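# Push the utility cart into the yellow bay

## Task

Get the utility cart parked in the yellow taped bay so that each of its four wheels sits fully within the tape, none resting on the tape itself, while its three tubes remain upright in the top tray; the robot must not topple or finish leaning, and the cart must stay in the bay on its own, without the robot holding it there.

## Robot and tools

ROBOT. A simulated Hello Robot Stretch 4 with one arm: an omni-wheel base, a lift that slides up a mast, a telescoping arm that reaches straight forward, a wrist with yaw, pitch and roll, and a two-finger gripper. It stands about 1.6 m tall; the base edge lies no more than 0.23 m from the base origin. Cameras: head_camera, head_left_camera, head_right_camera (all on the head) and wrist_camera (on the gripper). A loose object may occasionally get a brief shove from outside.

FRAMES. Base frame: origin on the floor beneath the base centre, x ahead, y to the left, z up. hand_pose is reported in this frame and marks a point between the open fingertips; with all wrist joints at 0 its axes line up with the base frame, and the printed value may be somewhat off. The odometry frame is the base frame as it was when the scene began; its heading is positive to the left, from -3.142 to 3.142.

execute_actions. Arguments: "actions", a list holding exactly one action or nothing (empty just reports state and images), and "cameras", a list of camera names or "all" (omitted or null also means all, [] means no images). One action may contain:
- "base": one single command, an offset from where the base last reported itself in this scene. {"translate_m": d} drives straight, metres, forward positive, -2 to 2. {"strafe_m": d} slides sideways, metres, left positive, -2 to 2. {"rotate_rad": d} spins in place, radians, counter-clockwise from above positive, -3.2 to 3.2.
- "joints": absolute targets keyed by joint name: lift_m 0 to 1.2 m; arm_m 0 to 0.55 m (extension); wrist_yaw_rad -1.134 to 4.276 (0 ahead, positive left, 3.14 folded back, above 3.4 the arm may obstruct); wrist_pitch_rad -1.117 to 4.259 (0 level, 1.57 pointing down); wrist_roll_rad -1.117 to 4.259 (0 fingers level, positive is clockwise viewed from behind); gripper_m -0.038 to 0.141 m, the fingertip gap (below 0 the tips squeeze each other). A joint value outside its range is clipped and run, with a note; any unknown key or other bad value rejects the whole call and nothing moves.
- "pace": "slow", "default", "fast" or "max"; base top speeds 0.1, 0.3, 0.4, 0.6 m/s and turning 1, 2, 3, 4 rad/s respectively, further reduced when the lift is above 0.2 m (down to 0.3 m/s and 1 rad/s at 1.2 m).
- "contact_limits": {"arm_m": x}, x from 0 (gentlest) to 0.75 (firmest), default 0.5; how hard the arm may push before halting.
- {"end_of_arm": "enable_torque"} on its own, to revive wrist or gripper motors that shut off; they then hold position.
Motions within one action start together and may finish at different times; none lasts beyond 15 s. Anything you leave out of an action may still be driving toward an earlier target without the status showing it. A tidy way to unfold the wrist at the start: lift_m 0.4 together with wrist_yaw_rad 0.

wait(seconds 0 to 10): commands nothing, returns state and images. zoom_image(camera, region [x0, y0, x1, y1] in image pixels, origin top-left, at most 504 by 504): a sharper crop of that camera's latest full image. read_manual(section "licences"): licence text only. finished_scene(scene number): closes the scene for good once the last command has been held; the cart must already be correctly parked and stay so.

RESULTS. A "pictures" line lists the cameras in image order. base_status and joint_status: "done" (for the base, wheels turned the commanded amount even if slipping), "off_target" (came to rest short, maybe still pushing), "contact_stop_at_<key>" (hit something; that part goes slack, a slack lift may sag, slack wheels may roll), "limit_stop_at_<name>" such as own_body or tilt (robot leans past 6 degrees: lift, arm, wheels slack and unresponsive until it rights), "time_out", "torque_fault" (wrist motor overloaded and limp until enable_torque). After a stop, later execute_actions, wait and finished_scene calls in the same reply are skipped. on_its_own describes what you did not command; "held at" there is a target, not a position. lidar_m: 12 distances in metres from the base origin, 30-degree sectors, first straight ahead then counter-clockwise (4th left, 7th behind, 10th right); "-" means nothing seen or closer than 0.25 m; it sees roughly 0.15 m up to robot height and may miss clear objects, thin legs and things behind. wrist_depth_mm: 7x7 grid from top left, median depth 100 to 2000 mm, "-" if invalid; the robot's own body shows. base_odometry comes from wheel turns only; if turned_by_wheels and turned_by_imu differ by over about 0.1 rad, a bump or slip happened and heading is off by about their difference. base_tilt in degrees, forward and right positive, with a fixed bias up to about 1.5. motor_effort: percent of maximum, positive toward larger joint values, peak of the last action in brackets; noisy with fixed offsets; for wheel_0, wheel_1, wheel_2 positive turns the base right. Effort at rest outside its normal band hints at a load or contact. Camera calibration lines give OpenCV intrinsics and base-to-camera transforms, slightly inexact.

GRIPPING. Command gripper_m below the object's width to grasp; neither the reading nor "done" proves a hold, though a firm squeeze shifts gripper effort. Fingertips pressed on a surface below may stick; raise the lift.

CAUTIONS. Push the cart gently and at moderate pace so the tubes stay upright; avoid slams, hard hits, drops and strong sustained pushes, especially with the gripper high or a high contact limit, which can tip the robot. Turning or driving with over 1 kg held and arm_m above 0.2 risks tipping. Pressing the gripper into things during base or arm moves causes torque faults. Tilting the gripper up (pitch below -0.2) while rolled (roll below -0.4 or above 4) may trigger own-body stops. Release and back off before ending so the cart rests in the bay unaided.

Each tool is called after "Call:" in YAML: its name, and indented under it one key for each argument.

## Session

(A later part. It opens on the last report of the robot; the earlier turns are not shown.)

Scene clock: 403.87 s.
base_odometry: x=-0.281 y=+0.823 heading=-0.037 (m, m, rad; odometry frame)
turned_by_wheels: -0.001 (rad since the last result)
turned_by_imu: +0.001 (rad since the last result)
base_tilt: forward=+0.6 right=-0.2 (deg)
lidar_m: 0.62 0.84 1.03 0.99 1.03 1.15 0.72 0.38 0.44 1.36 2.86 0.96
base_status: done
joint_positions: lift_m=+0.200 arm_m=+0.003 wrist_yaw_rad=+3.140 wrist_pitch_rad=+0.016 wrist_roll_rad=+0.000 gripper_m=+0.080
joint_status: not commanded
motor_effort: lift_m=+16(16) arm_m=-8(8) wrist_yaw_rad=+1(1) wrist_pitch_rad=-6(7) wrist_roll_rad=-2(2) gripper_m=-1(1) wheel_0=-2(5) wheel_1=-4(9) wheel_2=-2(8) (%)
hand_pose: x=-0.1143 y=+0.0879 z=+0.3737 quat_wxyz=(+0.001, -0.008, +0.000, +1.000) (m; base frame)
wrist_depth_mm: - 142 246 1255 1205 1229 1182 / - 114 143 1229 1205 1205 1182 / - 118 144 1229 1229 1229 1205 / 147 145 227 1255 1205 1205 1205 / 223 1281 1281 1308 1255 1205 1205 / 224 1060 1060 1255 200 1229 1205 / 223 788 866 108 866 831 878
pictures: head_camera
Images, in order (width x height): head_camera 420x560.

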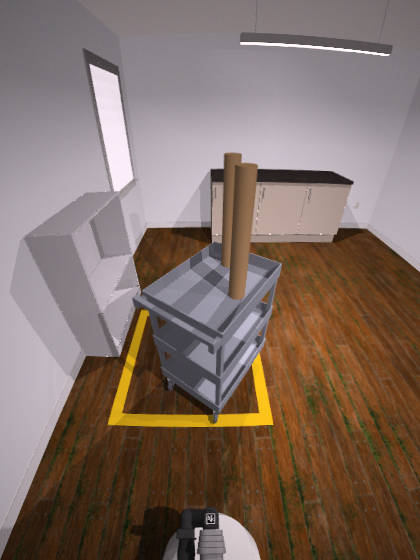

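Call:
execute_actions:
  actions:
    - {"base":{"translate_m":0.33}}
  cameras: []

Call:
execute_actions:
  actions:
    - {"base":{"strafe_m":-0.75}}
  cameras: []

Call:
execute_actions:
  actions:
    - {"base":{"translate_m":0.85}}
  cameras: []

Call:
execute_actions:
  actions:
    - {"base":{"strafe_m":0.4},"pace":"slow"}
  cameras: []

Call:
execute_actions:
  actions:
    - {"base":{"strafe_m":-0.5}}
  cameras: []

Call:
execute_actions:
  actions:
    - {"base":{"rotate_rad":1.6}}
  cameras: ["head_camera"]

Scene clock: 417.67 s.
base_odometry: x=+0.049 y=+0.811 heading=-0.037 (m, m, rad; odometry frame)
turned_by_wheels: +0.000 (rad since the last result)
turned_by_imu: +0.002 (rad since the last result)
base_tilt: forward=+0.5 right=-0.3 (deg)
lidar_m: 0.29 0.39 1.03 0.98 1.03 1.45 0.68 0.66 0.94 2.73 2.86 0.42
base_status: done
joint_positions: lift_m=+0.200 arm_m=+0.003 wrist_yaw_rad=+3.140 wrist_pitch_rad=+0.016 wrist_roll_rad=+0.000 gripper_m=+0.080
joint_status: not commanded
motor_effort: lift_m=+16(16) arm_m=-7(8) wrist_yaw_rad=+1(1) wrist_pitch_rad=-7(7) wrist_roll_rad=-2(3) gripper_m=-3(2) wheel_0=+1(8) wheel_1=+4(11) wheel_2=+1(13) (%)
hand_pose: x=-0.1143 y=+0.0879 z=+0.3736 quat_wxyz=(+0.001, -0.008, +0.000, +1.000) (m; base frame)
wrist_depth_mm: - 142 245 1537 1537 1499 1397 / - 114 143 1576 1537 1537 1430 / - 118 144 1576 1618 1537 1336 / 147 145 228 1576 1537 1537 1397 / 223 1618 1618 1618 1576 1576 1397 / 222 1255 1078 1255 200 1281 1229 / 223 820 866 108 878 809 866
pictures: none
No camera images: the call's "cameras" was empty. Leave "cameras" out to get every camera's image.

Scene clock: 421.50 s.
base_odometry: x=+0.021 y=+0.062 heading=-0.037 (m, m, rad; odometry frame)
turned_by_wheels: +0.000 (rad since the last result)
turned_by_imu: +0.001 (rad since the last result)
base_tilt: forward=+0.7 right=-0.3 (deg)
lidar_m: 2.62 0.76 0.72 1.73 1.81 0.66 0.63 0.68 0.99 1.97 2.08 2.74
base_status: done
joint_positions: lift_m=+0.200 arm_m=+0.003 wrist_yaw_rad=+3.140 wrist_pitch_rad=+0.016 wrist_roll_rad=+0.000 gripper_m=+0.080
joint_status: not commanded
motor_effort: lift_m=+17(17) arm_m=-7(8) wrist_yaw_rad=+0(0) wrist_pitch_rad=-6(6) wrist_roll_rad=-2(2) gripper_m=+0(0) wheel_0=+0(9) wheel_1=-1(13) wheel_2=+0(1) (%)
hand_pose: x=-0.1143 y=+0.0879 z=+0.3736 quat_wxyz=(+0.001, -0.008, +0.000, +1.000) (m; base frame)
wrist_depth_mm: - 142 246 1576 1537 1537 1499 / - 114 143 960 960 946 1537 / - 118 144 1576 1576 1537 1537 / 147 145 228 1618 1576 1537 1537 / 223 1618 1618 1618 1537 1576 1537 / 224 1229 1060 1255 200 1281 1281 / 224 809 878 107 866 820 866
pictures: none
No camera images: the call's "cameras" was empty. Leave "cameras" out to get every camera's image.

Scene clock: 425.83 s.
base_odometry: x=+0.871 y=+0.031 heading=-0.036 (m, m, rad; odometry frame)
turned_by_wheels: +0.001 (rad since the last result)
turned_by_imu: +0.000 (rad since the last result)
base_tilt: forward=+0.6 right=-0.2 (deg)
lidar_m: 1.75 1.84 0.57 0.32 0.40 1.55 1.51 1.56 2.06 1.99 2.06 1.85
base_status: done
joint_positions: lift_m=+0.200 arm_m=+0.003 wrist_yaw_rad=+3.140 wrist_pitch_rad=+0.016 wrist_roll_rad=+0.000 gripper_m=+0.080
joint_status: not commanded
motor_effort: lift_m=+17(17) arm_m=-8(8) wrist_yaw_rad=+1(1) wrist_pitch_rad=-7(7) wrist_roll_rad=-2(3) gripper_m=-7(3) wheel_0=+3(8) wheel_1=+3(7) wheel_2=+2(9) (%)
hand_pose: x=-0.1143 y=+0.0879 z=+0.3736 quat_wxyz=(+0.001, -0.008, +0.000, +1.000) (m; base frame)
wrist_depth_mm: - 142 245 - - - - / - 114 143 - - - - / - 118 144 - - - - / 146 145 228 - - - - / 222 - - - - - - / 223 1255 1078 1281 200 1255 1255 / 223 809 878 108 878 820 866
pictures: none
No camera images: the call's "cameras" was empty. Leave "cameras" out to get every camera's image.

Scene clock: 430.97 s.
base_odometry: x=+0.885 y=+0.430 heading=-0.037 (m, m, rad; odometry frame)
turned_by_wheels: -0.001 (rad since the last result)
turned_by_imu: -0.007 (rad since the last result)
base_tilt: forward=+0.6 right=-0.1 (deg)
lidar_m: 1.77 0.25 0.25 0.25 0.25 0.39 1.51 1.56 2.48 2.40 2.48 1.85
base_status: done
joint_positions: lift_m=+0.200 arm_m=+0.003 wrist_yaw_rad=+3.140 wrist_pitch_rad=+0.016 wrist_roll_rad=+0.000 gripper_m=+0.080
joint_status: not commanded
motor_effort: lift_m=+17(17) arm_m=-8(8) wrist_yaw_rad=+1(0) wrist_pitch_rad=-7(6) wrist_roll_rad=-3(2) gripper_m=+0(1) wheel_0=-26(27) wheel_1=+12(14) wheel_2=-4(1) (%)
hand_pose: x=-0.1143 y=+0.0879 z=+0.3736 quat_wxyz=(+0.001, -0.008, +0.000, +1.000) (m; base frame)
wrist_depth_mm: - 142 245 - - - 1863 / - 114 143 - - - 251 / - 118 144 1863 - 480 260 / 147 145 229 - - - 1863 / 222 - - - - - 1808 / 224 1255 1078 1255 200 1078 1281 / 222 820 878 107 878 480 469
pictures: none
No camera images: the call's "cameras" was empty. Leave "cameras" out to get every camera's image.

Scene clock: 433.97 s.
base_odometry: x=+0.866 y=-0.070 heading=-0.037 (m, m, rad; odometry frame)
turned_by_wheels: +0.000 (rad since the last result)
turned_by_imu: +0.001 (rad since the last result)
base_tilt: forward=+0.6 right=-0.3 (deg)
lidar_m: 1.77 1.83 0.70 0.68 0.78 1.56 1.49 1.59 1.99 1.89 1.99 1.88
base_status: done
joint_positions: lift_m=+0.200 arm_m=+0.003 wrist_yaw_rad=+3.140 wrist_pitch_rad=+0.016 wrist_roll_rad=+0.000 gripper_m=+0.080
joint_status: not commanded
motor_effort: lift_m=+17(17) arm_m=-8(8) wrist_yaw_rad=+0(0) wrist_pitch_rad=-7(7) wrist_roll_rad=-3(1) gripper_m=-5(4) wheel_0=+1(21) wheel_1=+0(11) wheel_2=+2(6) (%)
hand_pose: x=-0.1143 y=+0.0879 z=+0.3736 quat_wxyz=(+0.001, -0.008, +0.000, +1.000) (m; base frame)
wrist_depth_mm: - 142 246 - - - - / - 114 143 - - - - / - 118 144 - 1921 - - / 147 145 228 - - - - / 223 - - - - - - / 223 1255 1098 1281 200 1255 1281 / 223 820 878 108 866 820 866
pictures: none
No camera images: the call's "cameras" was empty. Leave "cameras" out to get every camera's image.

Scene clock: 436.03 s.
base_odometry: x=+0.866 y=-0.070 heading=+1.562 (m, m, rad; odometry frame)
turned_by_wheels: +1.599 (rad since the last result)
turned_by_imu: +1.631 (rad since the last result)
base_tilt: forward=+0.5 right=-0.2 (deg)
lidar_m: 0.67 0.81 1.55 1.49 1.61 1.95 1.89 2.01 1.85 1.77 1.86 0.66
base_status: done
joint_positions: lift_m=+0.200 arm_m=+0.003 wrist_yaw_rad=+3.140 wrist_pitch_rad=+0.016 wrist_roll_rad=+0.000 gripper_m=+0.080
joint_status: not commanded
motor_effort: lift_m=+17(17) arm_m=-8(8) wrist_yaw_rad=+1(0) wrist_pitch_rad=-6(7) wrist_roll_rad=-2(2) gripper_m=-3(0) wheel_0=-3(7) wheel_1=-3(8) wheel_2=-1(5) (%)
hand_pose: x=-0.1143 y=+0.0879 z=+0.3736 quat_wxyz=(+0.001, -0.008, +0.000, +1.000) (m; base frame)
wrist_depth_mm: - 143 245 1983 1983 1921 1863 / - 114 143 - 1983 1921 1921 / - 118 144 - 1921 1983 1863 / 146 144 228 - 1983 1983 1921 / 222 - - - 1983 1983 1921 / 222 1229 1060 1281 200 1281 1255 / 223 820 878 107 866 820 866
pictures: head_camera
Images, in order (width x height): head_camera 420x560.

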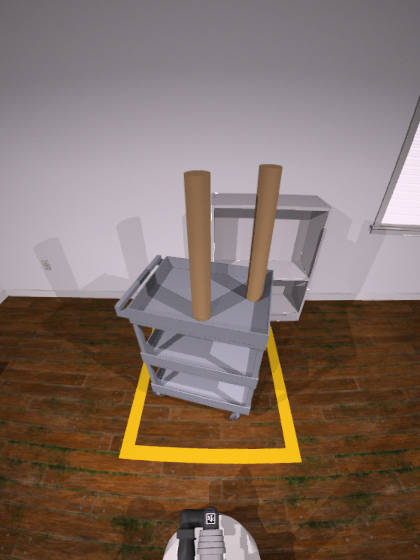

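Call:
execute_actions:
  actions:
    - {"base":{"strafe_m":0.2},"joints":{"lift_m":1.15,"wrist_yaw_rad":0,"wrist_pitch_rad":1.57,"wrist_roll_rad":1.57,"gripper_m":0.1}}
  cameras: []

Call:
execute_actions:
  actions:
    - {"joints":{"arm_m":0.5}}
  cameras: ["head_camera","wrist_camera"]

Scene clock: 448.20 s.
base_odometry: x=+0.666 y=-0.068 heading=+1.562 (m, m, rad; odometry frame)
turned_by_wheels: +0.000 (rad since the last result)
turned_by_imu: +0.002 (rad since the last result)
base_tilt: forward=+0.6 right=-0.2 (deg)
lidar_m: 0.72 1.94 1.33 1.28 1.39 1.94 1.88 2.01 2.02 1.95 2.07 0.72
base_status: done
joint_positions: lift_m=+1.150 arm_m=+0.003 wrist_yaw_rad=+0.000 wrist_pitch_rad=+1.570 wrist_roll_rad=+1.570 gripper_m=+0.100
joint_status: all done
motor_effort: lift_m=+20(20) arm_m=-8(8) wrist_yaw_rad=+0(6) wrist_pitch_rad=+0(6) wrist_roll_rad=-1(6) gripper_m=+1(5) wheel_0=+0(9) wheel_1=+1(12) wheel_2=+0(2) (%)
hand_pose: x=+0.1743 y=-0.0874 z=+1.0396 quat_wxyz=(+0.501, +0.500, +0.500, -0.499) (m; base frame)
wrist_depth_mm: 820 1308 1255 1229 1205 1229 1205 / 820 1138 1281 1255 1229 1229 1182 / 831 1160 1308 1229 1229 1229 1205 / 831 1160 1281 1281 1042 1229 1229 / 842 1182 1308 1281 1042 1229 1255 / 904 1336 1308 1308 1042 1229 1229 / 1336 1336 1366 108 1281 1255 1229
pictures: none
No camera images: the call's "cameras" was empty. Leave "cameras" out to get every camera's image.

Scene clock: 450.73 s.
base_odometry: x=+0.666 y=-0.068 heading=+1.562 (m, m, rad; odometry frame)
turned_by_wheels: +0.000 (rad since the last result)
turned_by_imu: +0.001 (rad since the last result)
base_tilt: forward=+0.6 right=-0.1 (deg)
lidar_m: 0.73 1.93 1.32 1.29 1.39 1.94 1.87 2.00 2.05 1.97 2.08 0.73
base_status: not commanded
joint_positions: lift_m=+1.150 arm_m=+0.499 wrist_yaw_rad=+0.000 wrist_pitch_rad=+1.570 wrist_roll_rad=+1.570 gripper_m=+0.100
joint_status: all done
motor_effort: lift_m=+20(20) arm_m=+8(8) wrist_yaw_rad=+0(0) wrist_pitch_rad=+1(1) wrist_roll_rad=-1(0) gripper_m=+0(2) wheel_0=+0(0) wheel_1=+1(1) wheel_2=+0(0) (%)
hand_pose: x=+0.6698 y=-0.0874 z=+1.0396 quat_wxyz=(+0.501, +0.500, +0.500, -0.499) (m; base frame)
wrist_depth_mm: 480 477 466 466 1229 1205 1205 / 191 477 473 788 1229 1205 1182 / 183 265 477 1025 1229 1229 1205 / 229 484 477 1255 1229 1205 1008 / 496 488 480 1281 1255 1078 1008 / 500 496 413 1281 1281 1255 1229 / 473 492 492 108 1281 1281 1229
pictures: head_camera, wrist_camera
camera_calibration (this result's frames):
wrist_camera: T_world_to_cam=[[-0.998836, -0.0149592, -0.0458492, 0.725641], [-0.0174573, 0.998357, 0.0545782, 0.0904255], [0.0449574, 0.0553151, -0.997456, 1.24392], [0, 0, 0, 1]] pos_world=[0.670451, -0.148229, 1.26909]
Images, in order (width x height): head_camera 420x560, wrist_camera 616x392.

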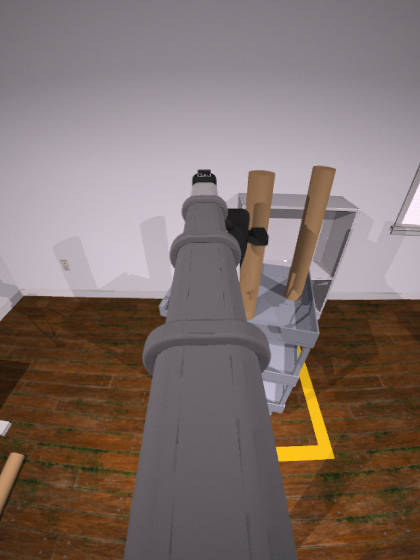

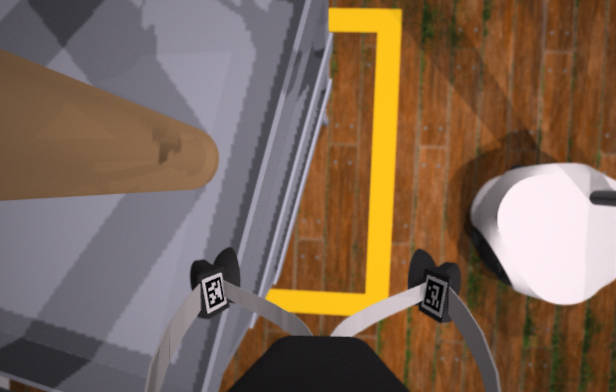

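Call:
execute_actions:
  actions:
    - {"base":{"strafe_m":0.06},"pace":"slow"}
  cameras: []

Call:
execute_actions:
  actions:
    - {"base":{"translate_m":0.09},"pace":"slow"}
  cameras: []

Call:
execute_actions:
  actions:
    - {"joints":{"lift_m":0.95},"pace":"slow"}
  cameras: ["wrist_camera"]

Call:
execute_actions:
  actions:
    - {"joints":{"gripper_m":-0.01}}
  cameras: ["wrist_camera"]

Scene clock: 459.77 s.
base_odometry: x=+0.607 y=-0.068 heading=+1.563 (m, m, rad; odometry frame)
turned_by_wheels: +0.000 (rad since the last result)
turned_by_imu: +0.001 (rad since the last result)
base_tilt: forward=+0.6 right=-0.2 (deg)
lidar_m: 0.73 1.94 1.25 1.23 1.31 1.92 1.87 2.00 2.12 2.04 2.14 0.73
base_status: done
joint_positions: lift_m=+1.150 arm_m=+0.499 wrist_yaw_rad=+0.000 wrist_pitch_rad=+1.570 wrist_roll_rad=+1.570 gripper_m=+0.100
joint_status: not commanded
motor_effort: lift_m=+20(20) arm_m=+8(8) wrist_yaw_rad=+1(0) wrist_pitch_rad=+1(0) wrist_roll_rad=+0(1) gripper_m=-2(1) wheel_0=-2(8) wheel_1=+5(8) wheel_2=+0(1) (%)
hand_pose: x=+0.6698 y=-0.0874 z=+1.0396 quat_wxyz=(+0.501, +0.500, +0.500, -0.499) (m; base frame)
wrist_depth_mm: 183 473 466 715 1205 1229 1182 / 211 278 473 788 1229 1229 1205 / 488 480 473 1138 1255 1205 1205 / 492 488 477 1229 1229 1205 1008 / 496 488 480 1281 1255 1098 1008 / 488 492 413 1281 1255 1229 1229 / 433 442 1308 108 1281 1255 1229
pictures: none
No camera images: the call's "cameras" was empty. Leave "cameras" out to get every camera's image.

Scene clock: 461.93 s.
base_odometry: x=+0.607 y=+0.022 heading=+1.563 (m, m, rad; odometry frame)
turned_by_wheels: +0.000 (rad since the last result)
turned_by_imu: +0.001 (rad since the last result)
base_tilt: forward=+0.7 right=-0.1 (deg)
lidar_m: 0.65 1.87 1.23 1.22 1.32 2.02 1.96 2.09 2.10 2.04 2.14 0.65
base_status: done
joint_positions: lift_m=+1.150 arm_m=+0.499 wrist_yaw_rad=+0.000 wrist_pitch_rad=+1.570 wrist_roll_rad=+1.570 gripper_m=+0.100
joint_status: not commanded
motor_effort: lift_m=+20(20) arm_m=+8(8) wrist_yaw_rad=-1(0) wrist_pitch_rad=+1(0) wrist_roll_rad=+0(0) gripper_m=-1(3) wheel_0=+3(6) wheel_1=+4(6) wheel_2=-2(8) (%)
hand_pose: x=+0.6698 y=-0.0874 z=+1.0396 quat_wxyz=(+0.501, +0.500, +0.500, -0.499) (m; base frame)
wrist_depth_mm: 118 136 185 466 1205 1229 1182 / 488 211 239 466 1229 1205 1205 / 492 480 473 466 1229 1205 1182 / 496 484 480 477 1229 1229 991 / 496 488 477 480 1229 1098 1008 / 469 488 477 1255 1229 1229 1229 / 442 424 449 108 1281 1255 1229
pictures: none
No camera images: the call's "cameras" was empty. Leave "cameras" out to get every camera's image.

Scene clock: 464.30 s.
base_odometry: x=+0.607 y=+0.022 heading=+1.563 (m, m, rad; odometry frame)
turned_by_wheels: +0.000 (rad since the last result)
turned_by_imu: +0.001 (rad since the last result)
base_tilt: forward=+0.6 right=-0.2 (deg)
lidar_m: 0.67 1.86 1.25 1.22 1.31 2.04 1.96 2.09 2.08 2.04 2.15 0.65
base_status: not commanded
joint_positions: lift_m=+0.950 arm_m=+0.499 wrist_yaw_rad=+0.000 wrist_pitch_rad=+1.570 wrist_roll_rad=+1.570 gripper_m=+0.100
joint_status: all done
motor_effort: lift_m=+16(22) arm_m=+8(8) wrist_yaw_rad=-1(0) wrist_pitch_rad=+1(1) wrist_roll_rad=+1(0) gripper_m=+0(1) wheel_0=+3(3) wheel_1=+4(3) wheel_2=-2(2) (%)
hand_pose: x=+0.6698 y=-0.0874 z=+0.8399 quat_wxyz=(+0.501, +0.500, +0.500, -0.499) (m; base frame)
wrist_depth_mm: 119 136 185 266 1008 1008 991 / 279 211 239 268 1042 1025 1008 / 283 277 273 270 1042 1025 1008 / 282 279 276 273 1042 1025 820 / 286 282 277 276 1060 1042 820 / 289 282 276 1078 1060 1060 866 / 289 285 281 107 1060 1042 1042
pictures: wrist_camera
camera_calibration (this result's frames):
wrist_camera: T_world_to_cam=[[-0.998836, -0.0149591, -0.0458492, 0.716499], [-0.0174572, 0.998357, 0.0545782, 0.101322], [0.0449574, 0.0553151, -0.997456, 1.04479], [0, 0, 0, 1]] pos_world=[0.670464, -0.148229, 1.06945]
Images, in order (width x height): wrist_camera 616x392.

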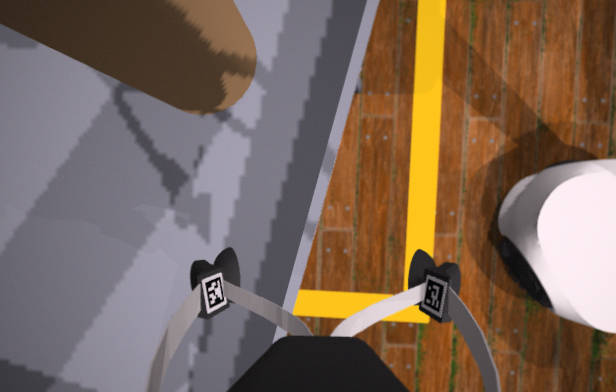

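Scene clock: 466.17 s.
base_odometry: x=+0.607 y=+0.022 heading=+1.562 (m, m, rad; odometry frame)
turned_by_wheels: +0.000 (rad since the last result)
turned_by_imu: +0.000 (rad since the last result)
base_tilt: forward=+0.6 right=-0.2 (deg)
lidar_m: 0.64 1.85 1.27 1.21 1.30 2.05 1.97 2.09 2.13 2.05 2.14 0.64
base_status: not commanded
joint_positions: lift_m=+0.950 arm_m=+0.499 wrist_yaw_rad=-0.001 wrist_pitch_rad=+1.568 wrist_roll_rad=+1.571 gripper_m=-0.009
joint_status: all done
motor_effort: lift_m=+23(23) arm_m=+5(8) wrist_yaw_rad=+2(7) wrist_pitch_rad=+5(27) wrist_roll_rad=-6(6) gripper_m=-20(21) wheel_0=-1(2) wheel_1=+2(3) wheel_2=-1(2) (%)
hand_pose: x=+0.6707 y=-0.0874 z=+0.8393 quat_wxyz=(+0.500, +0.501, +0.499, -0.500) (m; base frame)
wrist_depth_mm: 133 123 160 260 1025 1025 1008 / 274 271 210 264 1025 1025 1008 / 276 272 267 264 1042 1008 1025 / 278 273 270 265 1060 1025 831 / 281 276 272 267 1060 1042 820 / 281 276 272 206 187 1060 842 / 282 278 274 107 1078 1042 1060
pictures: wrist_camera
camera_calibration (this result's frames):
wrist_camera: T_world_to_cam=[[-0.998787, -0.0127805, -0.0475501, 0.718922], [-0.0153726, 0.998393, 0.0545528, 0.0999955], [0.0467764, 0.0552176, -0.997378, 1.04287], [0, 0, 0, 1]] pos_world=[0.670806, -0.148231, 1.06887]
Images, in order (width x height): wrist_camera 616x392.

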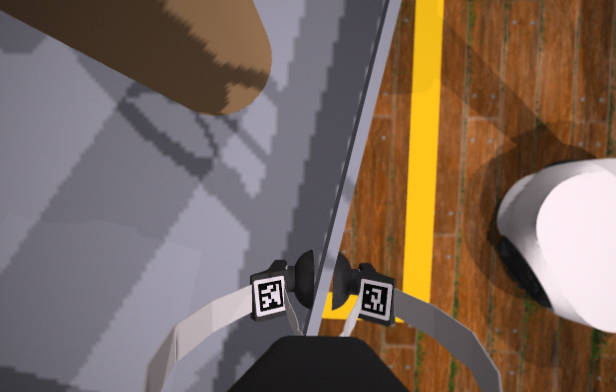

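Call:
execute_actions:
  actions:
    - {"joints":{"arm_m":0.34},"pace":"slow"}
  cameras: ["wrist_camera"]

Call:
execute_actions:
  actions:
    - {"joints":{"gripper_m":0.08}}
  cameras: []

Call:
execute_actions:
  actions:
    - {"joints":{"lift_m":1.15}}
  cameras: []

Call:
execute_actions:
  actions:
    - {"joints":{"arm_m":0.0},"base":{"translate_m":-0.3}}
  cameras: ["head_camera","head_left_camera"]

Scene clock: 478.40 s.
base_odometry: x=+0.607 y=+0.022 heading=+1.562 (m, m, rad; odometry frame)
turned_by_wheels: +0.000 (rad since the last result)
turned_by_imu: +0.001 (rad since the last result)
base_tilt: forward=+0.6 right=-0.2 (deg)
lidar_m: 0.48 1.87 1.24 1.21 1.32 2.04 1.97 2.08 2.12 2.02 0.67 0.52
base_status: not commanded
joint_positions: lift_m=+0.949 arm_m=+0.342 wrist_yaw_rad=+0.001 wrist_pitch_rad=+1.565 wrist_roll_rad=+1.571 gripper_m=-0.009
joint_status: all done
motor_effort: lift_m=+24(24) arm_m=-10(12) wrist_yaw_rad=-4(4) wrist_pitch_rad=+15(28) wrist_roll_rad=-4(5) gripper_m=-17(23) wheel_0=-3(3) wheel_1=+1(2) wheel_2=-1(1) (%)
hand_pose: x=+0.5144 y=-0.0874 z=+0.8392 quat_wxyz=(+0.502, +0.501, +0.499, -0.498) (m; base frame)
wrist_depth_mm: 107 132 265 263 1025 1008 1008 / 126 156 231 264 1025 1025 1008 / 277 272 270 266 1042 1008 1025 / 278 274 271 268 1060 842 809 / 281 276 273 270 1060 831 820 / 283 279 187 206 187 1060 820 / 285 281 276 108 1060 1042 1042
pictures: wrist_camera
camera_calibration (this result's frames):
wrist_camera: T_world_to_cam=[[-0.998606, -0.0150157, -0.0506019, 0.565076], [-0.0177737, 0.998355, 0.0545019, 0.0988703], [0.0497003, 0.0553253, -0.997231, 1.04846], [0, 0, 0, 1]] pos_world=[0.513937, -0.148229, 1.06876]
Images, in order (width x height): wrist_camera 616x392.

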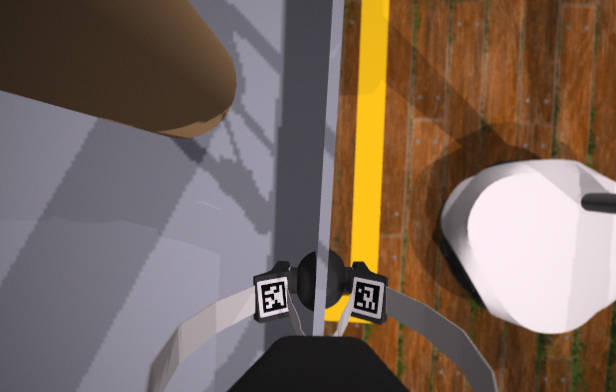

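Scene clock: 480.07 s.
base_odometry: x=+0.607 y=+0.022 heading=+1.562 (m, m, rad; odometry frame)
turned_by_wheels: +0.000 (rad since the last result)
turned_by_imu: +0.001 (rad since the last result)
base_tilt: forward=+0.5 right=-0.2 (deg)
lidar_m: 0.46 1.88 1.23 1.22 1.32 2.02 1.96 2.10 2.12 2.03 0.68 0.51
base_status: not commanded
joint_positions: lift_m=+0.950 arm_m=+0.341 wrist_yaw_rad=+0.000 wrist_pitch_rad=+1.569 wrist_roll_rad=+1.570 gripper_m=+0.080
joint_status: all done
motor_effort: lift_m=+21(24) arm_m=-8(10) wrist_yaw_rad=+0(4) wrist_pitch_rad=+2(15) wrist_roll_rad=-3(3) gripper_m=-3(19) wheel_0=-3(3) wheel_1=+1(1) wheel_2=-1(1) (%)
hand_pose: x=+0.5128 y=-0.0874 z=+0.8395 quat_wxyz=(+0.501, +0.500, +0.500, -0.499) (m; base frame)
wrist_depth_mm: 107 134 268 266 1042 1008 1008 / 130 158 233 268 1042 1025 1025 / 282 278 273 271 1060 1025 1025 / 285 279 274 273 1060 820 831 / 285 281 277 274 1060 831 831 / 286 283 276 276 216 854 831 / 289 285 279 108 1078 1042 1042
pictures: none
No camera images: the call's "cameras" was empty. Leave "cameras" out to get every camera's image.

Scene clock: 482.00 s.
base_odometry: x=+0.607 y=+0.022 heading=+1.562 (m, m, rad; odometry frame)
turned_by_wheels: +0.000 (rad since the last result)
turned_by_imu: +0.001 (rad since the last result)
base_tilt: forward=+0.6 right=-0.1 (deg)
lidar_m: 0.49 0.53 1.25 1.23 1.33 2.05 1.94 2.09 2.12 2.04 0.66 0.52
base_status: not commanded
joint_positions: lift_m=+1.150 arm_m=+0.341 wrist_yaw_rad=+0.000 wrist_pitch_rad=+1.570 wrist_roll_rad=+1.570 gripper_m=+0.080
joint_status: all done
motor_effort: lift_m=+20(21) arm_m=-8(8) wrist_yaw_rad=+0(1) wrist_pitch_rad=+1(2) wrist_roll_rad=-2(2) gripper_m=-1(1) wheel_0=-3(3) wheel_1=+1(1) wheel_2=-1(1) (%)
hand_pose: x=+0.5127 y=-0.0874 z=+1.0396 quat_wxyz=(+0.500, +0.500, +0.500, -0.500) (m; base frame)
wrist_depth_mm: 107 134 466 466 1229 1205 1160 / 130 158 233 466 1229 1205 1205 / 492 484 368 466 1255 1255 1205 / 492 488 480 473 1255 1025 1025 / 496 488 480 477 1255 1008 1025 / 500 492 484 477 215 1255 1255 / 462 466 484 107 1281 1281 1229
pictures: none
No camera images: the call's "cameras" was empty. Leave "cameras" out to get every camera's image.

Scene clock: 484.47 s.
base_odometry: x=+0.605 y=-0.278 heading=+1.562 (m, m, rad; odometry frame)
turned_by_wheels: +0.000 (rad since the last result)
turned_by_imu: +0.001 (rad since the last result)
base_tilt: forward=+0.6 right=-0.2 (deg)
lidar_m: 0.78 2.15 1.28 1.23 1.32 1.72 1.66 1.79 2.10 2.03 2.15 0.84
base_status: done
joint_positions: lift_m=+1.150 arm_m=+0.003 wrist_yaw_rad=+0.000 wrist_pitch_rad=+1.570 wrist_roll_rad=+1.570 gripper_m=+0.080
joint_status: all done
joint sent to its limit — the command would take arm_m past its lower limit, so that joint was sent only as far as its limit.
motor_effort: lift_m=+20(20) arm_m=-8(8) wrist_yaw_rad=+1(1) wrist_pitch_rad=-1(1) wrist_roll_rad=-1(1) gripper_m=-1(1) wheel_0=-2(7) wheel_1=-2(9) wheel_2=+0(12) (%)
hand_pose: x=+0.1742 y=-0.0874 z=+1.0396 quat_wxyz=(+0.500, +0.500, +0.500, -0.500) (m; base frame)
wrist_depth_mm: 820 1308 1281 1255 1229 1229 1229 / 831 1118 1281 1255 1255 1182 1205 / 842 1160 1255 1255 1255 1229 1229 / 831 1308 1281 1255 1042 1182 1229 / 854 1308 1281 1281 1042 1229 1182 / 1336 1281 1281 1281 215 1308 1229 / 1366 1336 1336 108 1281 1255 1205
pictures: head_camera, head_left_camera
Images, in order (width x height): head_camera 420x560, head_left_camera 420x672.

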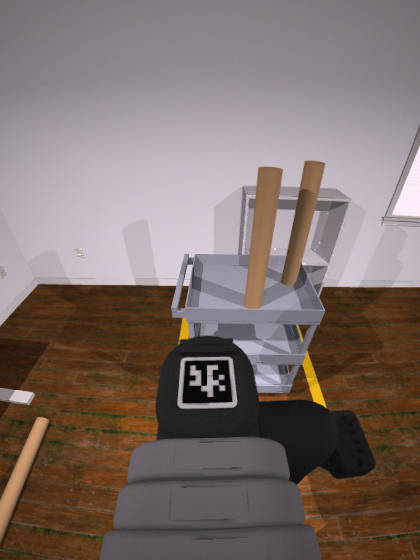

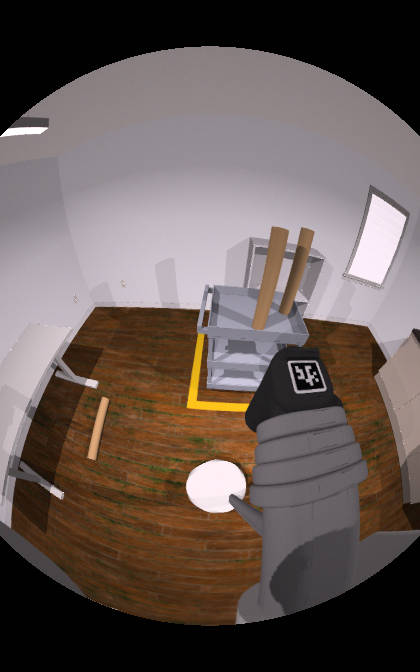

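Call:
execute_actions:
  actions:
    - {"base":{"translate_m":0.3}}
  cameras: []

Call:
execute_actions:
  actions:
    - {"base":{"rotate_rad":1.57},"joints":{"lift_m":0.5,"gripper_m":0.12}}
  cameras: []

Call:
execute_actions:
  actions:
    - {"base":{"translate_m":0.3},"joints":{"arm_m":0.3}}
  cameras: ["head_camera","wrist_camera"]

Scene clock: 495.13 s.
base_odometry: x=+0.607 y=+0.022 heading=+1.562 (m, m, rad; odometry frame)
turned_by_wheels: +0.000 (rad since the last result)
turned_by_imu: +0.001 (rad since the last result)
base_tilt: forward=+0.6 right=-0.2 (deg)
lidar_m: 0.48 1.89 1.26 1.22 1.32 2.03 1.96 2.09 2.12 2.03 0.68 0.50
base_status: done
joint_positions: lift_m=+1.150 arm_m=+0.003 wrist_yaw_rad=+0.000 wrist_pitch_rad=+1.570 wrist_roll_rad=+1.570 gripper_m=+0.080
joint_status: not commanded
motor_effort: lift_m=+20(20) arm_m=-8(8) wrist_yaw_rad=+0(1) wrist_pitch_rad=-1(1) wrist_roll_rad=-2(2) gripper_m=-9(1) wheel_0=+2(6) wheel_1=+3(8) wheel_2=+0(12) (%)
hand_pose: x=+0.1742 y=-0.0874 z=+1.0396 quat_wxyz=(+0.500, +0.500, +0.500, -0.500) (m; base frame)
wrist_depth_mm: 477 809 1281 1229 1229 1205 1182 / 480 809 1118 1255 1229 1205 1182 / 469 809 1160 1255 1229 1229 1229 / 492 831 1138 1281 1025 1205 1205 / 500 820 1160 1281 1042 1229 1229 / 500 1336 1281 1281 215 1255 1229 / 484 1336 1336 107 1281 1308 1229
pictures: none
No camera images: the call's "cameras" was empty. Leave "cameras" out to get every camera's image.

Scene clock: 498.57 s.
base_odometry: x=+0.607 y=+0.022 heading=+3.131 (m, m, rad; odometry frame)
turned_by_wheels: +1.569 (rad since the last result)
turned_by_imu: +1.601 (rad since the last result)
base_tilt: forward=+0.5 right=-0.2 (deg)
lidar_m: 1.23 1.31 2.04 1.97 2.09 2.11 2.05 0.68 0.51 0.48 0.54 1.26
base_status: done
joint_positions: lift_m=+0.500 arm_m=+0.003 wrist_yaw_rad=+0.000 wrist_pitch_rad=+1.570 wrist_roll_rad=+1.570 gripper_m=+0.120
joint_status: all done
motor_effort: lift_m=+16(19) arm_m=-8(8) wrist_yaw_rad=+0(1) wrist_pitch_rad=-1(1) wrist_roll_rad=-2(2) gripper_m=-5(3) wheel_0=-4(6) wheel_1=-4(7) wheel_2=-2(2) (%)
hand_pose: x=+0.1742 y=-0.0874 z=+0.3899 quat_wxyz=(+0.500, +0.500, +0.500, -0.500) (m; base frame)
wrist_depth_mm: 621 627 615 609 597 597 580 / 634 634 615 615 609 591 585 / 640 634 621 621 603 399 580 / 654 634 621 615 397 394 384 / 654 640 634 455 397 394 392 / 654 647 209 404 399 394 389 / 654 647 634 107 402 399 394
pictures: none
No camera images: the call's "cameras" was empty. Leave "cameras" out to get every camera's image.

Scene clock: 501.03 s.
base_odometry: x=+0.307 y=+0.025 heading=+3.132 (m, m, rad; odometry frame)
turned_by_wheels: +0.001 (rad since the last result)
turned_by_imu: +0.001 (rad since the last result)
base_tilt: forward=+0.5 right=-0.1 (deg)
lidar_m: 0.91 1.01 1.96 1.95 2.07 2.43 2.36 0.71 0.53 0.67 1.88 0.95
base_status: done
joint_positions: lift_m=+0.500 arm_m=+0.299 wrist_yaw_rad=+0.000 wrist_pitch_rad=+1.570 wrist_roll_rad=+1.570 gripper_m=+0.120
joint_status: all done
motor_effort: lift_m=+16(17) arm_m=+8(8) wrist_yaw_rad=+0(0) wrist_pitch_rad=+0(1) wrist_roll_rad=-1(3) gripper_m=+3(3) wheel_0=+3(8) wheel_1=+4(6) wheel_2=+0(11) (%)
hand_pose: x=+0.4698 y=-0.0874 z=+0.3899 quat_wxyz=(+0.500, +0.500, +0.500, -0.500) (m; base frame)
wrist_depth_mm: 634 621 609 609 597 591 585 / 634 564 615 609 603 591 585 / 634 559 621 621 609 597 585 / 647 569 627 615 609 603 477 / 654 574 627 621 609 603 427 / 654 580 208 627 615 525 418 / 661 574 640 108 609 603 449
pictures: head_camera, wrist_camera
camera_calibration (this result's frames):
wrist_camera: T_world_to_cam=[[-0.99885, -0.0145515, -0.0456925, 0.496057], [-0.0170412, 0.998364, 0.0545813, 0.122197], [0.0448235, 0.0552972, -0.997463, 0.60493], [0, 0, 0, 1]] pos_world=[0.470454, -0.14823, 0.619392]
Images, in order (width x height): head_camera 420x560, wrist_camera 616x392.

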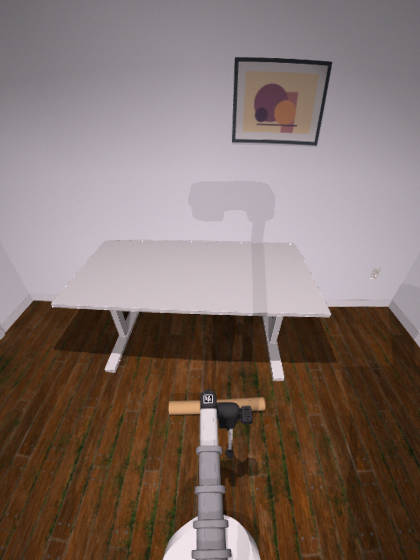

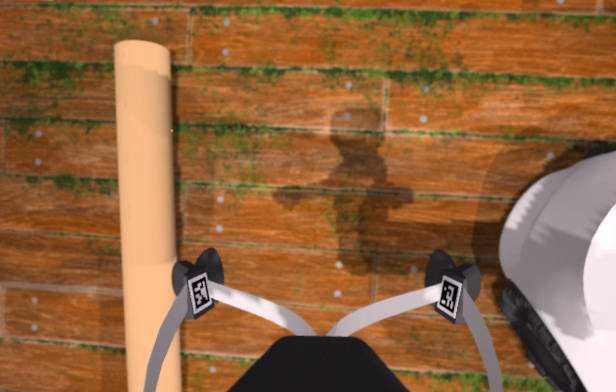

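Call:
execute_actions:
  actions:
    - {"base":{"translate_m":0.25}}
  cameras: []

Call:
execute_actions:
  actions:
    - {"joints":{"lift_m":0.15}}
  cameras: ["wrist_camera"]

Call:
execute_actions:
  actions:
    - {"joints":{"gripper_m":0.03}}
  cameras: ["wrist_camera"]

Scene clock: 509.40 s.
base_odometry: x=+0.057 y=+0.028 heading=+3.132 (m, m, rad; odometry frame)
turned_by_wheels: +0.000 (rad since the last result)
turned_by_imu: +0.001 (rad since the last result)
base_tilt: forward=+0.5 right=-0.2 (deg)
lidar_m: 0.68 0.73 1.07 1.90 2.06 2.71 2.59 0.70 0.67 1.77 1.90 0.69
base_status: done
joint_positions: lift_m=+0.500 arm_m=+0.299 wrist_yaw_rad=+0.000 wrist_pitch_rad=+1.570 wrist_roll_rad=+1.570 gripper_m=+0.120
joint_status: not commanded
motor_effort: lift_m=+16(16) arm_m=+8(8) wrist_yaw_rad=+0(0) wrist_pitch_rad=+0(1) wrist_roll_rad=-1(2) gripper_m=-2(3) wheel_0=+1(8) wheel_1=+2(6) wheel_2=+0(9) (%)
hand_pose: x=+0.4698 y=-0.0874 z=+0.3899 quat_wxyz=(+0.500, +0.500, +0.500, -0.500) (m; base frame)
wrist_depth_mm: 627 627 615 603 603 591 580 / 640 627 621 544 603 591 585 / 640 634 615 544 609 597 591 / 647 640 621 544 603 597 469 / 647 634 627 549 609 603 430 / 654 640 208 549 609 521 415 / 647 647 640 107 621 609 455
pictures: none
No camera images: the call's "cameras" was empty. Leave "cameras" out to get every camera's image.

Scene clock: 511.87 s.
base_odometry: x=+0.057 y=+0.028 heading=+3.132 (m, m, rad; odometry frame)
turned_by_wheels: +0.000 (rad since the last result)
turned_by_imu: +0.001 (rad since the last result)
base_tilt: forward=+0.6 right=-0.2 (deg)
lidar_m: 0.67 0.73 1.05 1.91 2.04 2.70 2.61 0.73 0.66 1.77 1.88 0.67
base_status: not commanded
joint_positions: lift_m=+0.150 arm_m=+0.299 wrist_yaw_rad=+0.000 wrist_pitch_rad=+1.569 wrist_roll_rad=+1.570 gripper_m=+0.120
joint_status: all done
motor_effort: lift_m=+16(14) arm_m=+6(8) wrist_yaw_rad=+0(6) wrist_pitch_rad=+1(30) wrist_roll_rad=-2(2) gripper_m=-2(4) wheel_0=+2(2) wheel_1=+2(3) wheel_2=+0(0) (%)
hand_pose: x=+0.4702 y=-0.0874 z=+0.0399 quat_wxyz=(+0.501, +0.500, +0.500, -0.499) (m; base frame)
wrist_depth_mm: 272 268 264 181 194 254 251 / 274 270 266 182 198 255 253 / 276 272 267 183 200 256 253 / 277 273 268 184 204 257 254 / 279 274 271 185 210 259 256 / 281 276 209 185 196 259 258 / 282 278 273 108 265 262 260
pictures: wrist_camera
camera_calibration (this result's frames):
wrist_camera: T_world_to_cam=[[-0.998828, -0.0146213, -0.046133, 0.480464], [-0.0171351, 0.998363, 0.0545739, 0.14135], [0.0452596, 0.0553004, -0.997443, 0.255624], [0, 0, 0, 1]] pos_world=[0.470753, -0.14823, 0.269422]
Images, in order (width x height): wrist_camera 616x392.

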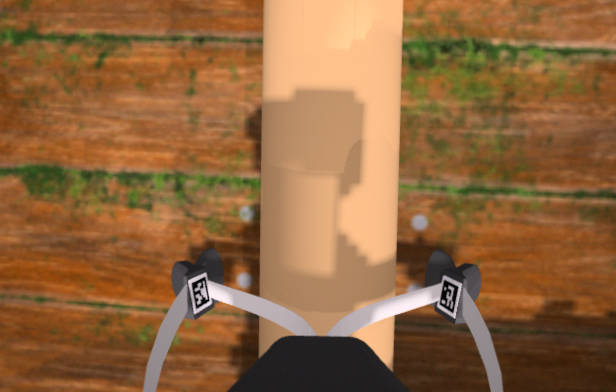

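Scene clock: 513.63 s.
base_odometry: x=+0.057 y=+0.028 heading=+3.132 (m, m, rad; odometry frame)
turned_by_wheels: +0.000 (rad since the last result)
turned_by_imu: +0.000 (rad since the last result)
base_tilt: forward=+0.5 right=-0.1 (deg)
lidar_m: 0.68 0.73 1.07 1.93 2.05 2.73 2.62 0.73 0.64 1.77 1.88 0.47
base_status: not commanded
joint_positions: lift_m=+0.150 arm_m=+0.299 wrist_yaw_rad=+0.000 wrist_pitch_rad=+1.570 wrist_roll_rad=+1.570 gripper_m=+0.031
joint_status: all done
motor_effort: lift_m=+18(18) arm_m=+6(6) wrist_yaw_rad=+0(0) wrist_pitch_rad=-1(5) wrist_roll_rad=-1(2) gripper_m=-24(22) wheel_0=+2(2) wheel_1=+2(2) wheel_2=+0(0) (%)
hand_pose: x=+0.4699 y=-0.0874 z=+0.0398 quat_wxyz=(+0.500, +0.500, +0.500, -0.500) (m; base frame)
wrist_depth_mm: 271 267 264 161 175 252 249 / 272 268 265 164 178 255 252 / 273 270 267 165 182 255 253 / 274 272 268 167 186 258 255 / 277 273 270 169 190 259 255 / 278 274 189 172 181 258 257 / 282 276 274 108 264 263 258
pictures: wrist_camera
camera_calibration (this result's frames):
wrist_camera: T_world_to_cam=[[-0.998882, -0.014206, -0.0450963, 0.480143], [-0.0166633, 0.99837, 0.0545913, 0.141129], [0.0442472, 0.0552817, -0.99749, 0.255996], [0, 0, 0, 1]] pos_world=[0.470631, -0.14823, 0.269302]
Images, in order (width x height): wrist_camera 616x392.

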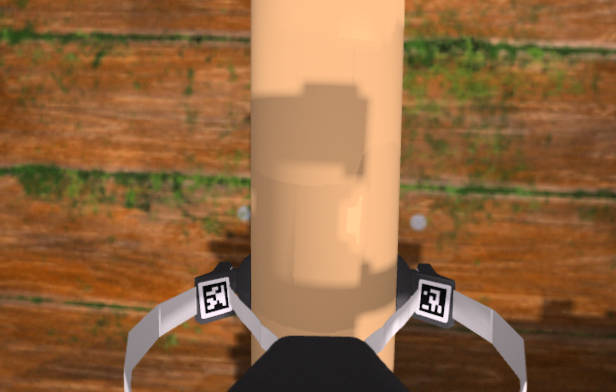

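Call:
execute_actions:
  actions:
    - {"base":{"translate_m":-0.5},"joints":{"lift_m":1.2,"arm_m":0.1}}
  cameras: []

Call:
execute_actions:
  actions:
    - {"joints":{"wrist_pitch_rad":0.0}}
  cameras: []

Call:
execute_actions:
  actions:
    - {"joints":{"wrist_roll_rad":3.14}}
  cameras: []

Call:
execute_actions:
  actions:
    - {"base":{"strafe_m":0.3}}
  cameras: []

Call:
execute_actions:
  actions:
    - {"base":{"rotate_rad":-1.57},"pace":"slow"}
  cameras: ["head_camera","head_right_camera"]

Scene clock: 528.93 s.
base_odometry: x=+0.557 y=+0.023 heading=+3.132 (m, m, rad; odometry frame)
turned_by_wheels: -0.001 (rad since the last result)
turned_by_imu: +0.003 (rad since the last result)
base_tilt: forward=+0.5 right=-0.2 (deg)
lidar_m: 0.25 0.25 0.33 1.96 2.07 2.18 2.11 0.68 0.51 0.49 0.31 0.26
base_status: done
joint_positions: lift_m=+1.200 arm_m=+0.101 wrist_yaw_rad=+0.000 wrist_pitch_rad=+1.570 wrist_roll_rad=+1.570 gripper_m=+0.031
joint_status: all done
motor_effort: lift_m=+22(24) arm_m=-8(11) wrist_yaw_rad=+1(1) wrist_pitch_rad=-1(2) wrist_roll_rad=+1(3) gripper_m=-21(23) wheel_0=-3(8) wheel_1=-4(8) wheel_2=+0(10) (%)
hand_pose: x=+0.2725 y=-0.0874 z=+1.0894 quat_wxyz=(+0.500, +0.500, +0.500, -0.500) (m; base frame)
wrist_depth_mm: 1336 1336 1281 158 171 1098 1098 / 1366 1336 1336 161 174 1281 1255 / 1366 1366 1308 163 179 1255 1255 / 1366 1366 1336 166 183 1078 1255 / 1366 1366 1366 168 190 1281 1281 / 1366 1366 189 171 183 1308 1281 / 1397 1366 1336 107 1336 1281 1281
pictures: none
No camera images: the call's "cameras" was empty. Leave "cameras" out to get every camera's image.

Scene clock: 530.40 s.
base_odometry: x=+0.557 y=+0.023 heading=+3.132 (m, m, rad; odometry frame)
turned_by_wheels: +0.000 (rad since the last result)
turned_by_imu: +0.000 (rad since the last result)
base_tilt: forward=+0.6 right=-0.1 (deg)
lidar_m: 0.47 0.50 2.02 1.96 2.07 2.17 2.11 0.68 0.52 0.48 1.86 0.48
base_status: not commanded
joint_positions: lift_m=+1.200 arm_m=+0.101 wrist_yaw_rad=+0.000 wrist_pitch_rad=+0.009 wrist_roll_rad=+1.569 gripper_m=+0.030
joint_status: all done
on_its_own: wrist_pitch_rad is at rest, and its effort (-25) is outside its rest range (-23 to +23)
motor_effort: lift_m=+21(22) arm_m=-8(8) wrist_yaw_rad=+0(2) wrist_pitch_rad=-25(27) wrist_roll_rad=-1(1) gripper_m=-19(27) wheel_0=-3(3) wheel_1=-4(4) wheel_2=+0(0) (%)
hand_pose: x=+0.5607 y=-0.0874 z=+1.3755 quat_wxyz=(+0.708, +0.707, +0.003, -0.003) (m; base frame)
wrist_depth_mm: 1397 1618 1661 165 176 1576 976 / 1366 1708 1661 166 178 1464 991 / 1336 1708 1661 167 180 1499 991 / 1397 1756 1756 169 181 1464 976 / 1430 1808 1756 170 183 1499 976 / 1366 1808 195 171 177 180 976 / 1366 1808 1808 108 1708 1464 960
pictures: none
No camera images: the call's "cameras" was empty. Leave "cameras" out to get every camera's image.

Scene clock: 531.87 s.
base_odometry: x=+0.557 y=+0.023 heading=+3.132 (m, m, rad; odometry frame)
turned_by_wheels: +0.000 (rad since the last result)
turned_by_imu: +0.000 (rad since the last result)
base_tilt: forward=+0.6 right=-0.1 (deg)
lidar_m: 0.48 1.25 2.03 1.97 2.06 2.17 2.10 0.69 0.52 0.49 1.84 1.22
base_status: not commanded
joint_positions: lift_m=+1.200 arm_m=+0.101 wrist_yaw_rad=+0.000 wrist_pitch_rad=+0.009 wrist_roll_rad=+3.140 gripper_m=+0.030
joint_status: all done
on_its_own: wrist_pitch_rad is at rest, and its effort (-25) is outside its rest range (-23 to +23)
motor_effort: lift_m=+21(21) arm_m=-8(8) wrist_yaw_rad=+1(1) wrist_pitch_rad=-25(25) wrist_roll_rad=-1(5) gripper_m=-19(20) wheel_0=-3(3) wheel_1=-4(4) wheel_2=+0(0) (%)
hand_pose: x=+0.5607 y=-0.0874 z=+1.3755 quat_wxyz=(+0.001, +1.000, +0.000, -0.004) (m; base frame)
wrist_depth_mm: 1708 1661 1397 167 182 1366 1397 / 1708 1661 1708 168 185 1661 1661 / 1661 1708 1708 168 186 1708 1661 / 1708 1708 1708 169 189 1708 1661 / 1661 1708 1661 170 191 1661 1708 / 1661 1708 189 171 181 1661 1756 / 1756 1708 1708 107 1756 1708 1708
pictures: none
No camera images: the call's "cameras" was empty. Leave "cameras" out to get every camera's image.

Scene clock: 534.20 s.
base_odometry: x=+0.554 y=-0.277 heading=+3.132 (m, m, rad; odometry frame)
turned_by_wheels: +0.000 (rad since the last result)
turned_by_imu: +0.000 (rad since the last result)
base_tilt: forward=+0.7 right=-0.2 (deg)
lidar_m: 0.49 1.28 1.72 1.66 1.75 2.17 2.08 2.23 0.80 0.80 2.17 1.23
base_status: done
joint_positions: lift_m=+1.200 arm_m=+0.101 wrist_yaw_rad=+0.000 wrist_pitch_rad=+0.009 wrist_roll_rad=+3.140 gripper_m=+0.030
joint_status: not commanded
on_its_own: wrist_pitch_rad is at rest, and its effort (-25) is outside its rest range (-23 to +23)
motor_effort: lift_m=+21(21) arm_m=-8(8) wrist_yaw_rad=+0(2) wrist_pitch_rad=-25(25) wrist_roll_rad=-1(0) gripper_m=-22(21) wheel_0=-2(10) wheel_1=+1(13) wheel_2=+1(3) (%)
hand_pose: x=+0.5607 y=-0.0874 z=+1.3755 quat_wxyz=(+0.001, +1.000, +0.000, -0.004) (m; base frame)
wrist_depth_mm: 1708 1397 1366 167 183 1499 1661 / 1708 1661 1661 168 185 1708 1708 / 1708 1708 1708 168 187 1661 1708 / 1708 1708 1756 168 189 1708 1708 / 1708 1708 1661 170 192 1708 1661 / 1808 1756 189 171 181 1708 1661 / 1756 1756 1708 108 1756 1756 1708
pictures: none
No camera images: the call's "cameras" was empty. Leave "cameras" out to get every camera's image.

Scene clock: 537.07 s.
base_odometry: x=+0.554 y=-0.277 heading=+1.562 (m, m, rad; odometry frame)
turned_by_wheels: -1.569 (rad since the last result)
turned_by_imu: -1.599 (rad since the last result)
base_tilt: forward=+0.5 right=-0.2 (deg)
lidar_m: 0.48 2.15 1.21 1.19 1.29 1.73 1.66 1.78 2.14 2.07 2.20 0.83
base_status: done
joint_positions: lift_m=+1.200 arm_m=+0.101 wrist_yaw_rad=+0.000 wrist_pitch_rad=+0.009 wrist_roll_rad=+3.140 gripper_m=+0.031
joint_status: not commanded
on_its_own: wrist_pitch_rad is at rest, and its effort (-25) is outside its rest range (-23 to +23)
motor_effort: lift_m=+21(21) arm_m=-8(8) wrist_yaw_rad=+0(3) wrist_pitch_rad=-25(25) wrist_roll_rad=-1(2) gripper_m=-22(20) wheel_0=+2(6) wheel_1=+3(6) wheel_2=+2(7) (%)
hand_pose: x=+0.5607 y=-0.0874 z=+1.3755 quat_wxyz=(+0.001, +1.000, +0.000, -0.004) (m; base frame)
wrist_depth_mm: 1708 768 559 167 183 1708 1708 / 1756 778 564 168 185 1708 1708 / 1708 788 574 168 187 1708 1756 / 1808 798 574 169 189 1708 1708 / 1756 1756 1708 170 191 1756 1756 / 1808 1756 189 170 182 1756 1756 / 1808 1808 1708 107 1808 1708 1756
pictures: head_camera, head_right_camera
Images, in order (width x height): head_camera 420x560, head_right_camera 420x672.

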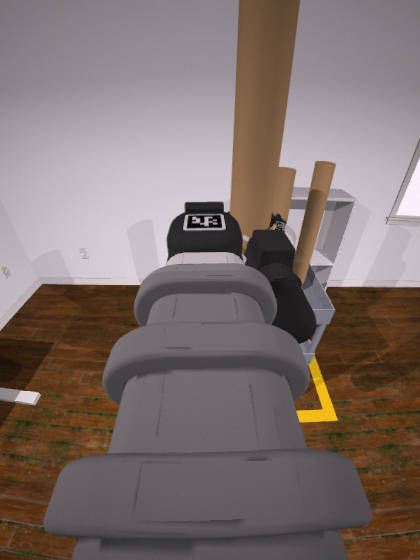

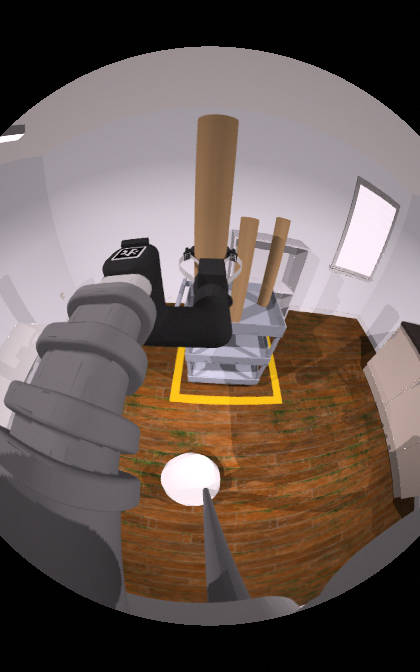

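Call:
execute_actions:
  actions:
    - {"base":{"strafe_m":0.03},"pace":"slow"}
  cameras: []

Call:
execute_actions:
  actions:
    - {"base":{"translate_m":0.28},"pace":"slow"}
  cameras: []

Call:
execute_actions:
  actions:
    - {"joints":{"arm_m":0.31},"pace":"slow"}
  cameras: []

Call:
execute_actions:
  actions:
    - {"joints":{"lift_m":0.96},"pace":"slow"}
  cameras: ["head_left_camera","head_right_camera"]

Scene clock: 546.90 s.
base_odometry: x=+0.525 y=-0.277 heading=+1.562 (m, m, rad; odometry frame)
turned_by_wheels: +0.000 (rad since the last result)
turned_by_imu: +0.001 (rad since the last result)
base_tilt: forward=+0.6 right=-0.1 (deg)
lidar_m: 0.47 2.15 1.20 1.18 1.27 1.70 1.65 1.79 2.17 2.06 2.23 0.83
base_status: done
joint_positions: lift_m=+1.200 arm_m=+0.101 wrist_yaw_rad=+0.000 wrist_pitch_rad=+0.009 wrist_roll_rad=+3.140 gripper_m=+0.030
joint_status: not commanded
on_its_own: wrist_pitch_rad is at rest, and its effort (-25) is outside its rest range (-23 to +23)
motor_effort: lift_m=+21(21) arm_m=-8(8) wrist_yaw_rad=+1(0) wrist_pitch_rad=-25(25) wrist_roll_rad=-1(0) gripper_m=-20(19) wheel_0=-4(8) wheel_1=+3(7) wheel_2=+0(2) (%)
hand_pose: x=+0.5607 y=-0.0874 z=+1.3755 quat_wxyz=(+0.001, +1.000, +0.000, -0.004) (m; base frame)
wrist_depth_mm: 1708 778 559 167 183 1708 1708 / 1708 778 564 167 185 1708 1756 / 1756 788 569 168 187 1708 1756 / 1808 778 564 169 189 1756 1708 / 1756 1808 1756 170 191 1756 1756 / 1808 1708 189 170 182 1756 1756 / 1808 1808 1863 107 1808 1756 1756
pictures: none
No camera images: the call's "cameras" was empty. Leave "cameras" out to get every camera's image.

Scene clock: 551.00 s.
base_odometry: x=+0.527 y=+0.003 heading=+1.563 (m, m, rad; odometry frame)
turned_by_wheels: +0.000 (rad since the last result)
turned_by_imu: +0.001 (rad since the last result)
base_tilt: forward=+0.4 right=-0.1 (deg)
lidar_m: 0.47 1.86 1.18 1.14 1.26 2.01 1.94 2.07 2.18 2.10 0.70 0.54
base_status: done
joint_positions: lift_m=+1.200 arm_m=+0.101 wrist_yaw_rad=+0.000 wrist_pitch_rad=+0.009 wrist_roll_rad=+3.140 gripper_m=+0.030
joint_status: not commanded
on_its_own: wrist_pitch_rad is at rest, and its effort (-25) is outside its rest range (-23 to +23)
motor_effort: lift_m=+21(21) arm_m=-8(7) wrist_yaw_rad=+1(0) wrist_pitch_rad=-25(25) wrist_roll_rad=-1(0) gripper_m=-22(18) wheel_0=+3(5) wheel_1=+5(7) wheel_2=-3(5) (%)
hand_pose: x=+0.5607 y=-0.0874 z=+1.3755 quat_wxyz=(+0.001, +1.000, +0.000, -0.004) (m; base frame)
wrist_depth_mm: 282 312 1430 167 183 1464 1464 / 283 314 1430 167 185 1464 1430 / 285 314 1464 169 187 1499 1430 / 286 317 1464 169 190 1464 1464 / 287 317 1464 170 192 1499 1464 / 1537 1499 188 171 182 1430 1464 / 1499 1499 1464 108 1499 1499 1464
pictures: none
No camera images: the call's "cameras" was empty. Leave "cameras" out to get every camera's image.

Scene clock: 554.40 s.
base_odometry: x=+0.527 y=+0.003 heading=+1.563 (m, m, rad; odometry frame)
turned_by_wheels: +0.000 (rad since the last result)
turned_by_imu: +0.001 (rad since the last result)
base_tilt: forward=+0.6 right=-0.1 (deg)
lidar_m: 0.50 1.87 1.18 1.13 1.26 1.99 1.92 2.08 2.20 2.09 0.71 0.50
base_status: not commanded
joint_positions: lift_m=+1.200 arm_m=+0.309 wrist_yaw_rad=+0.000 wrist_pitch_rad=+0.009 wrist_roll_rad=+3.140 gripper_m=+0.030
joint_status: all done
on_its_own: wrist_pitch_rad is at rest, and its effort (-24) is outside its rest range (-23 to +23)
motor_effort: lift_m=+21(21) arm_m=+8(5) wrist_yaw_rad=+0(1) wrist_pitch_rad=-24(25) wrist_roll_rad=-1(2) gripper_m=-24(22) wheel_0=+3(3) wheel_1=+5(5) wheel_2=-3(3) (%)
hand_pose: x=+0.7679 y=-0.0874 z=+1.3755 quat_wxyz=(+0.001, +1.000, +0.000, -0.004) (m; base frame)
wrist_depth_mm: 1255 1229 1229 167 183 1205 1229 / 1205 1229 1138 168 186 1255 1255 / 1281 1281 1281 168 188 1229 1255 / 1255 1308 1255 169 189 1255 1229 / 1281 1255 1281 170 191 1255 1255 / 1281 1281 189 171 182 1255 1281 / 1336 1308 1281 108 1255 1255 1255
pictures: none
No camera images: the call's "cameras" was empty. Leave "cameras" out to get every camera's image.

Scene clock: 557.03 s.
base_odometry: x=+0.527 y=+0.003 heading=+1.563 (m, m, rad; odometry frame)
turned_by_wheels: +0.000 (rad since the last result)
turned_by_imu: +0.001 (rad since the last result)
base_tilt: forward=+0.6 right=-0.2 (deg)
lidar_m: 0.50 1.88 1.18 1.14 1.20 2.01 1.95 2.08 2.18 2.12 0.71 0.52
base_status: not commanded
joint_positions: lift_m=+0.960 arm_m=+0.309 wrist_yaw_rad=+0.000 wrist_pitch_rad=+0.008 wrist_roll_rad=+3.140 gripper_m=+0.030
joint_status: all done
on_its_own: wrist_pitch_rad is at rest, and its effort (-24) is outside its rest range (-23 to +23)
motor_effort: lift_m=+18(22) arm_m=+8(8) wrist_yaw_rad=+1(0) wrist_pitch_rad=-24(25) wrist_roll_rad=-1(1) gripper_m=-22(21) wheel_0=+4(3) wheel_1=+5(5) wheel_2=-3(3) (%)
hand_pose: x=+0.7680 y=-0.0874 z=+1.1358 quat_wxyz=(+0.001, +1.000, +0.000, -0.004) (m; base frame)
wrist_depth_mm: 1255 1205 1098 167 183 1229 1229 / 1255 1229 1205 168 185 1229 1229 / 1255 1229 1205 168 187 1229 1229 / 1281 1255 1281 169 189 1255 1229 / 1281 1281 1308 169 193 1255 1255 / 1281 1281 189 171 182 1281 1281 / 1281 1281 1281 108 1255 1281 1255
pictures: head_left_camera, head_right_camera
Images, in order (width x height): head_left_camera 420x672, head_right_camera 420x672.

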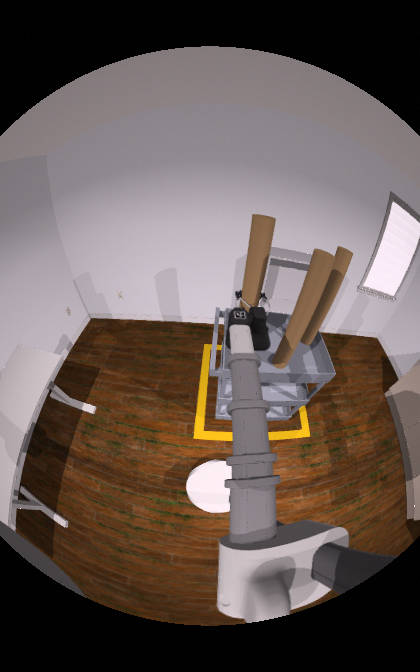

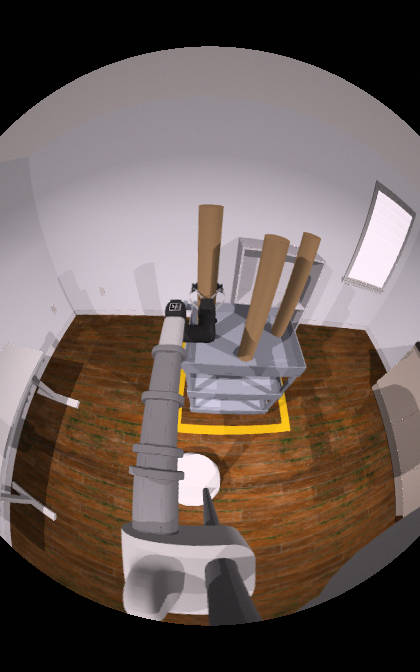

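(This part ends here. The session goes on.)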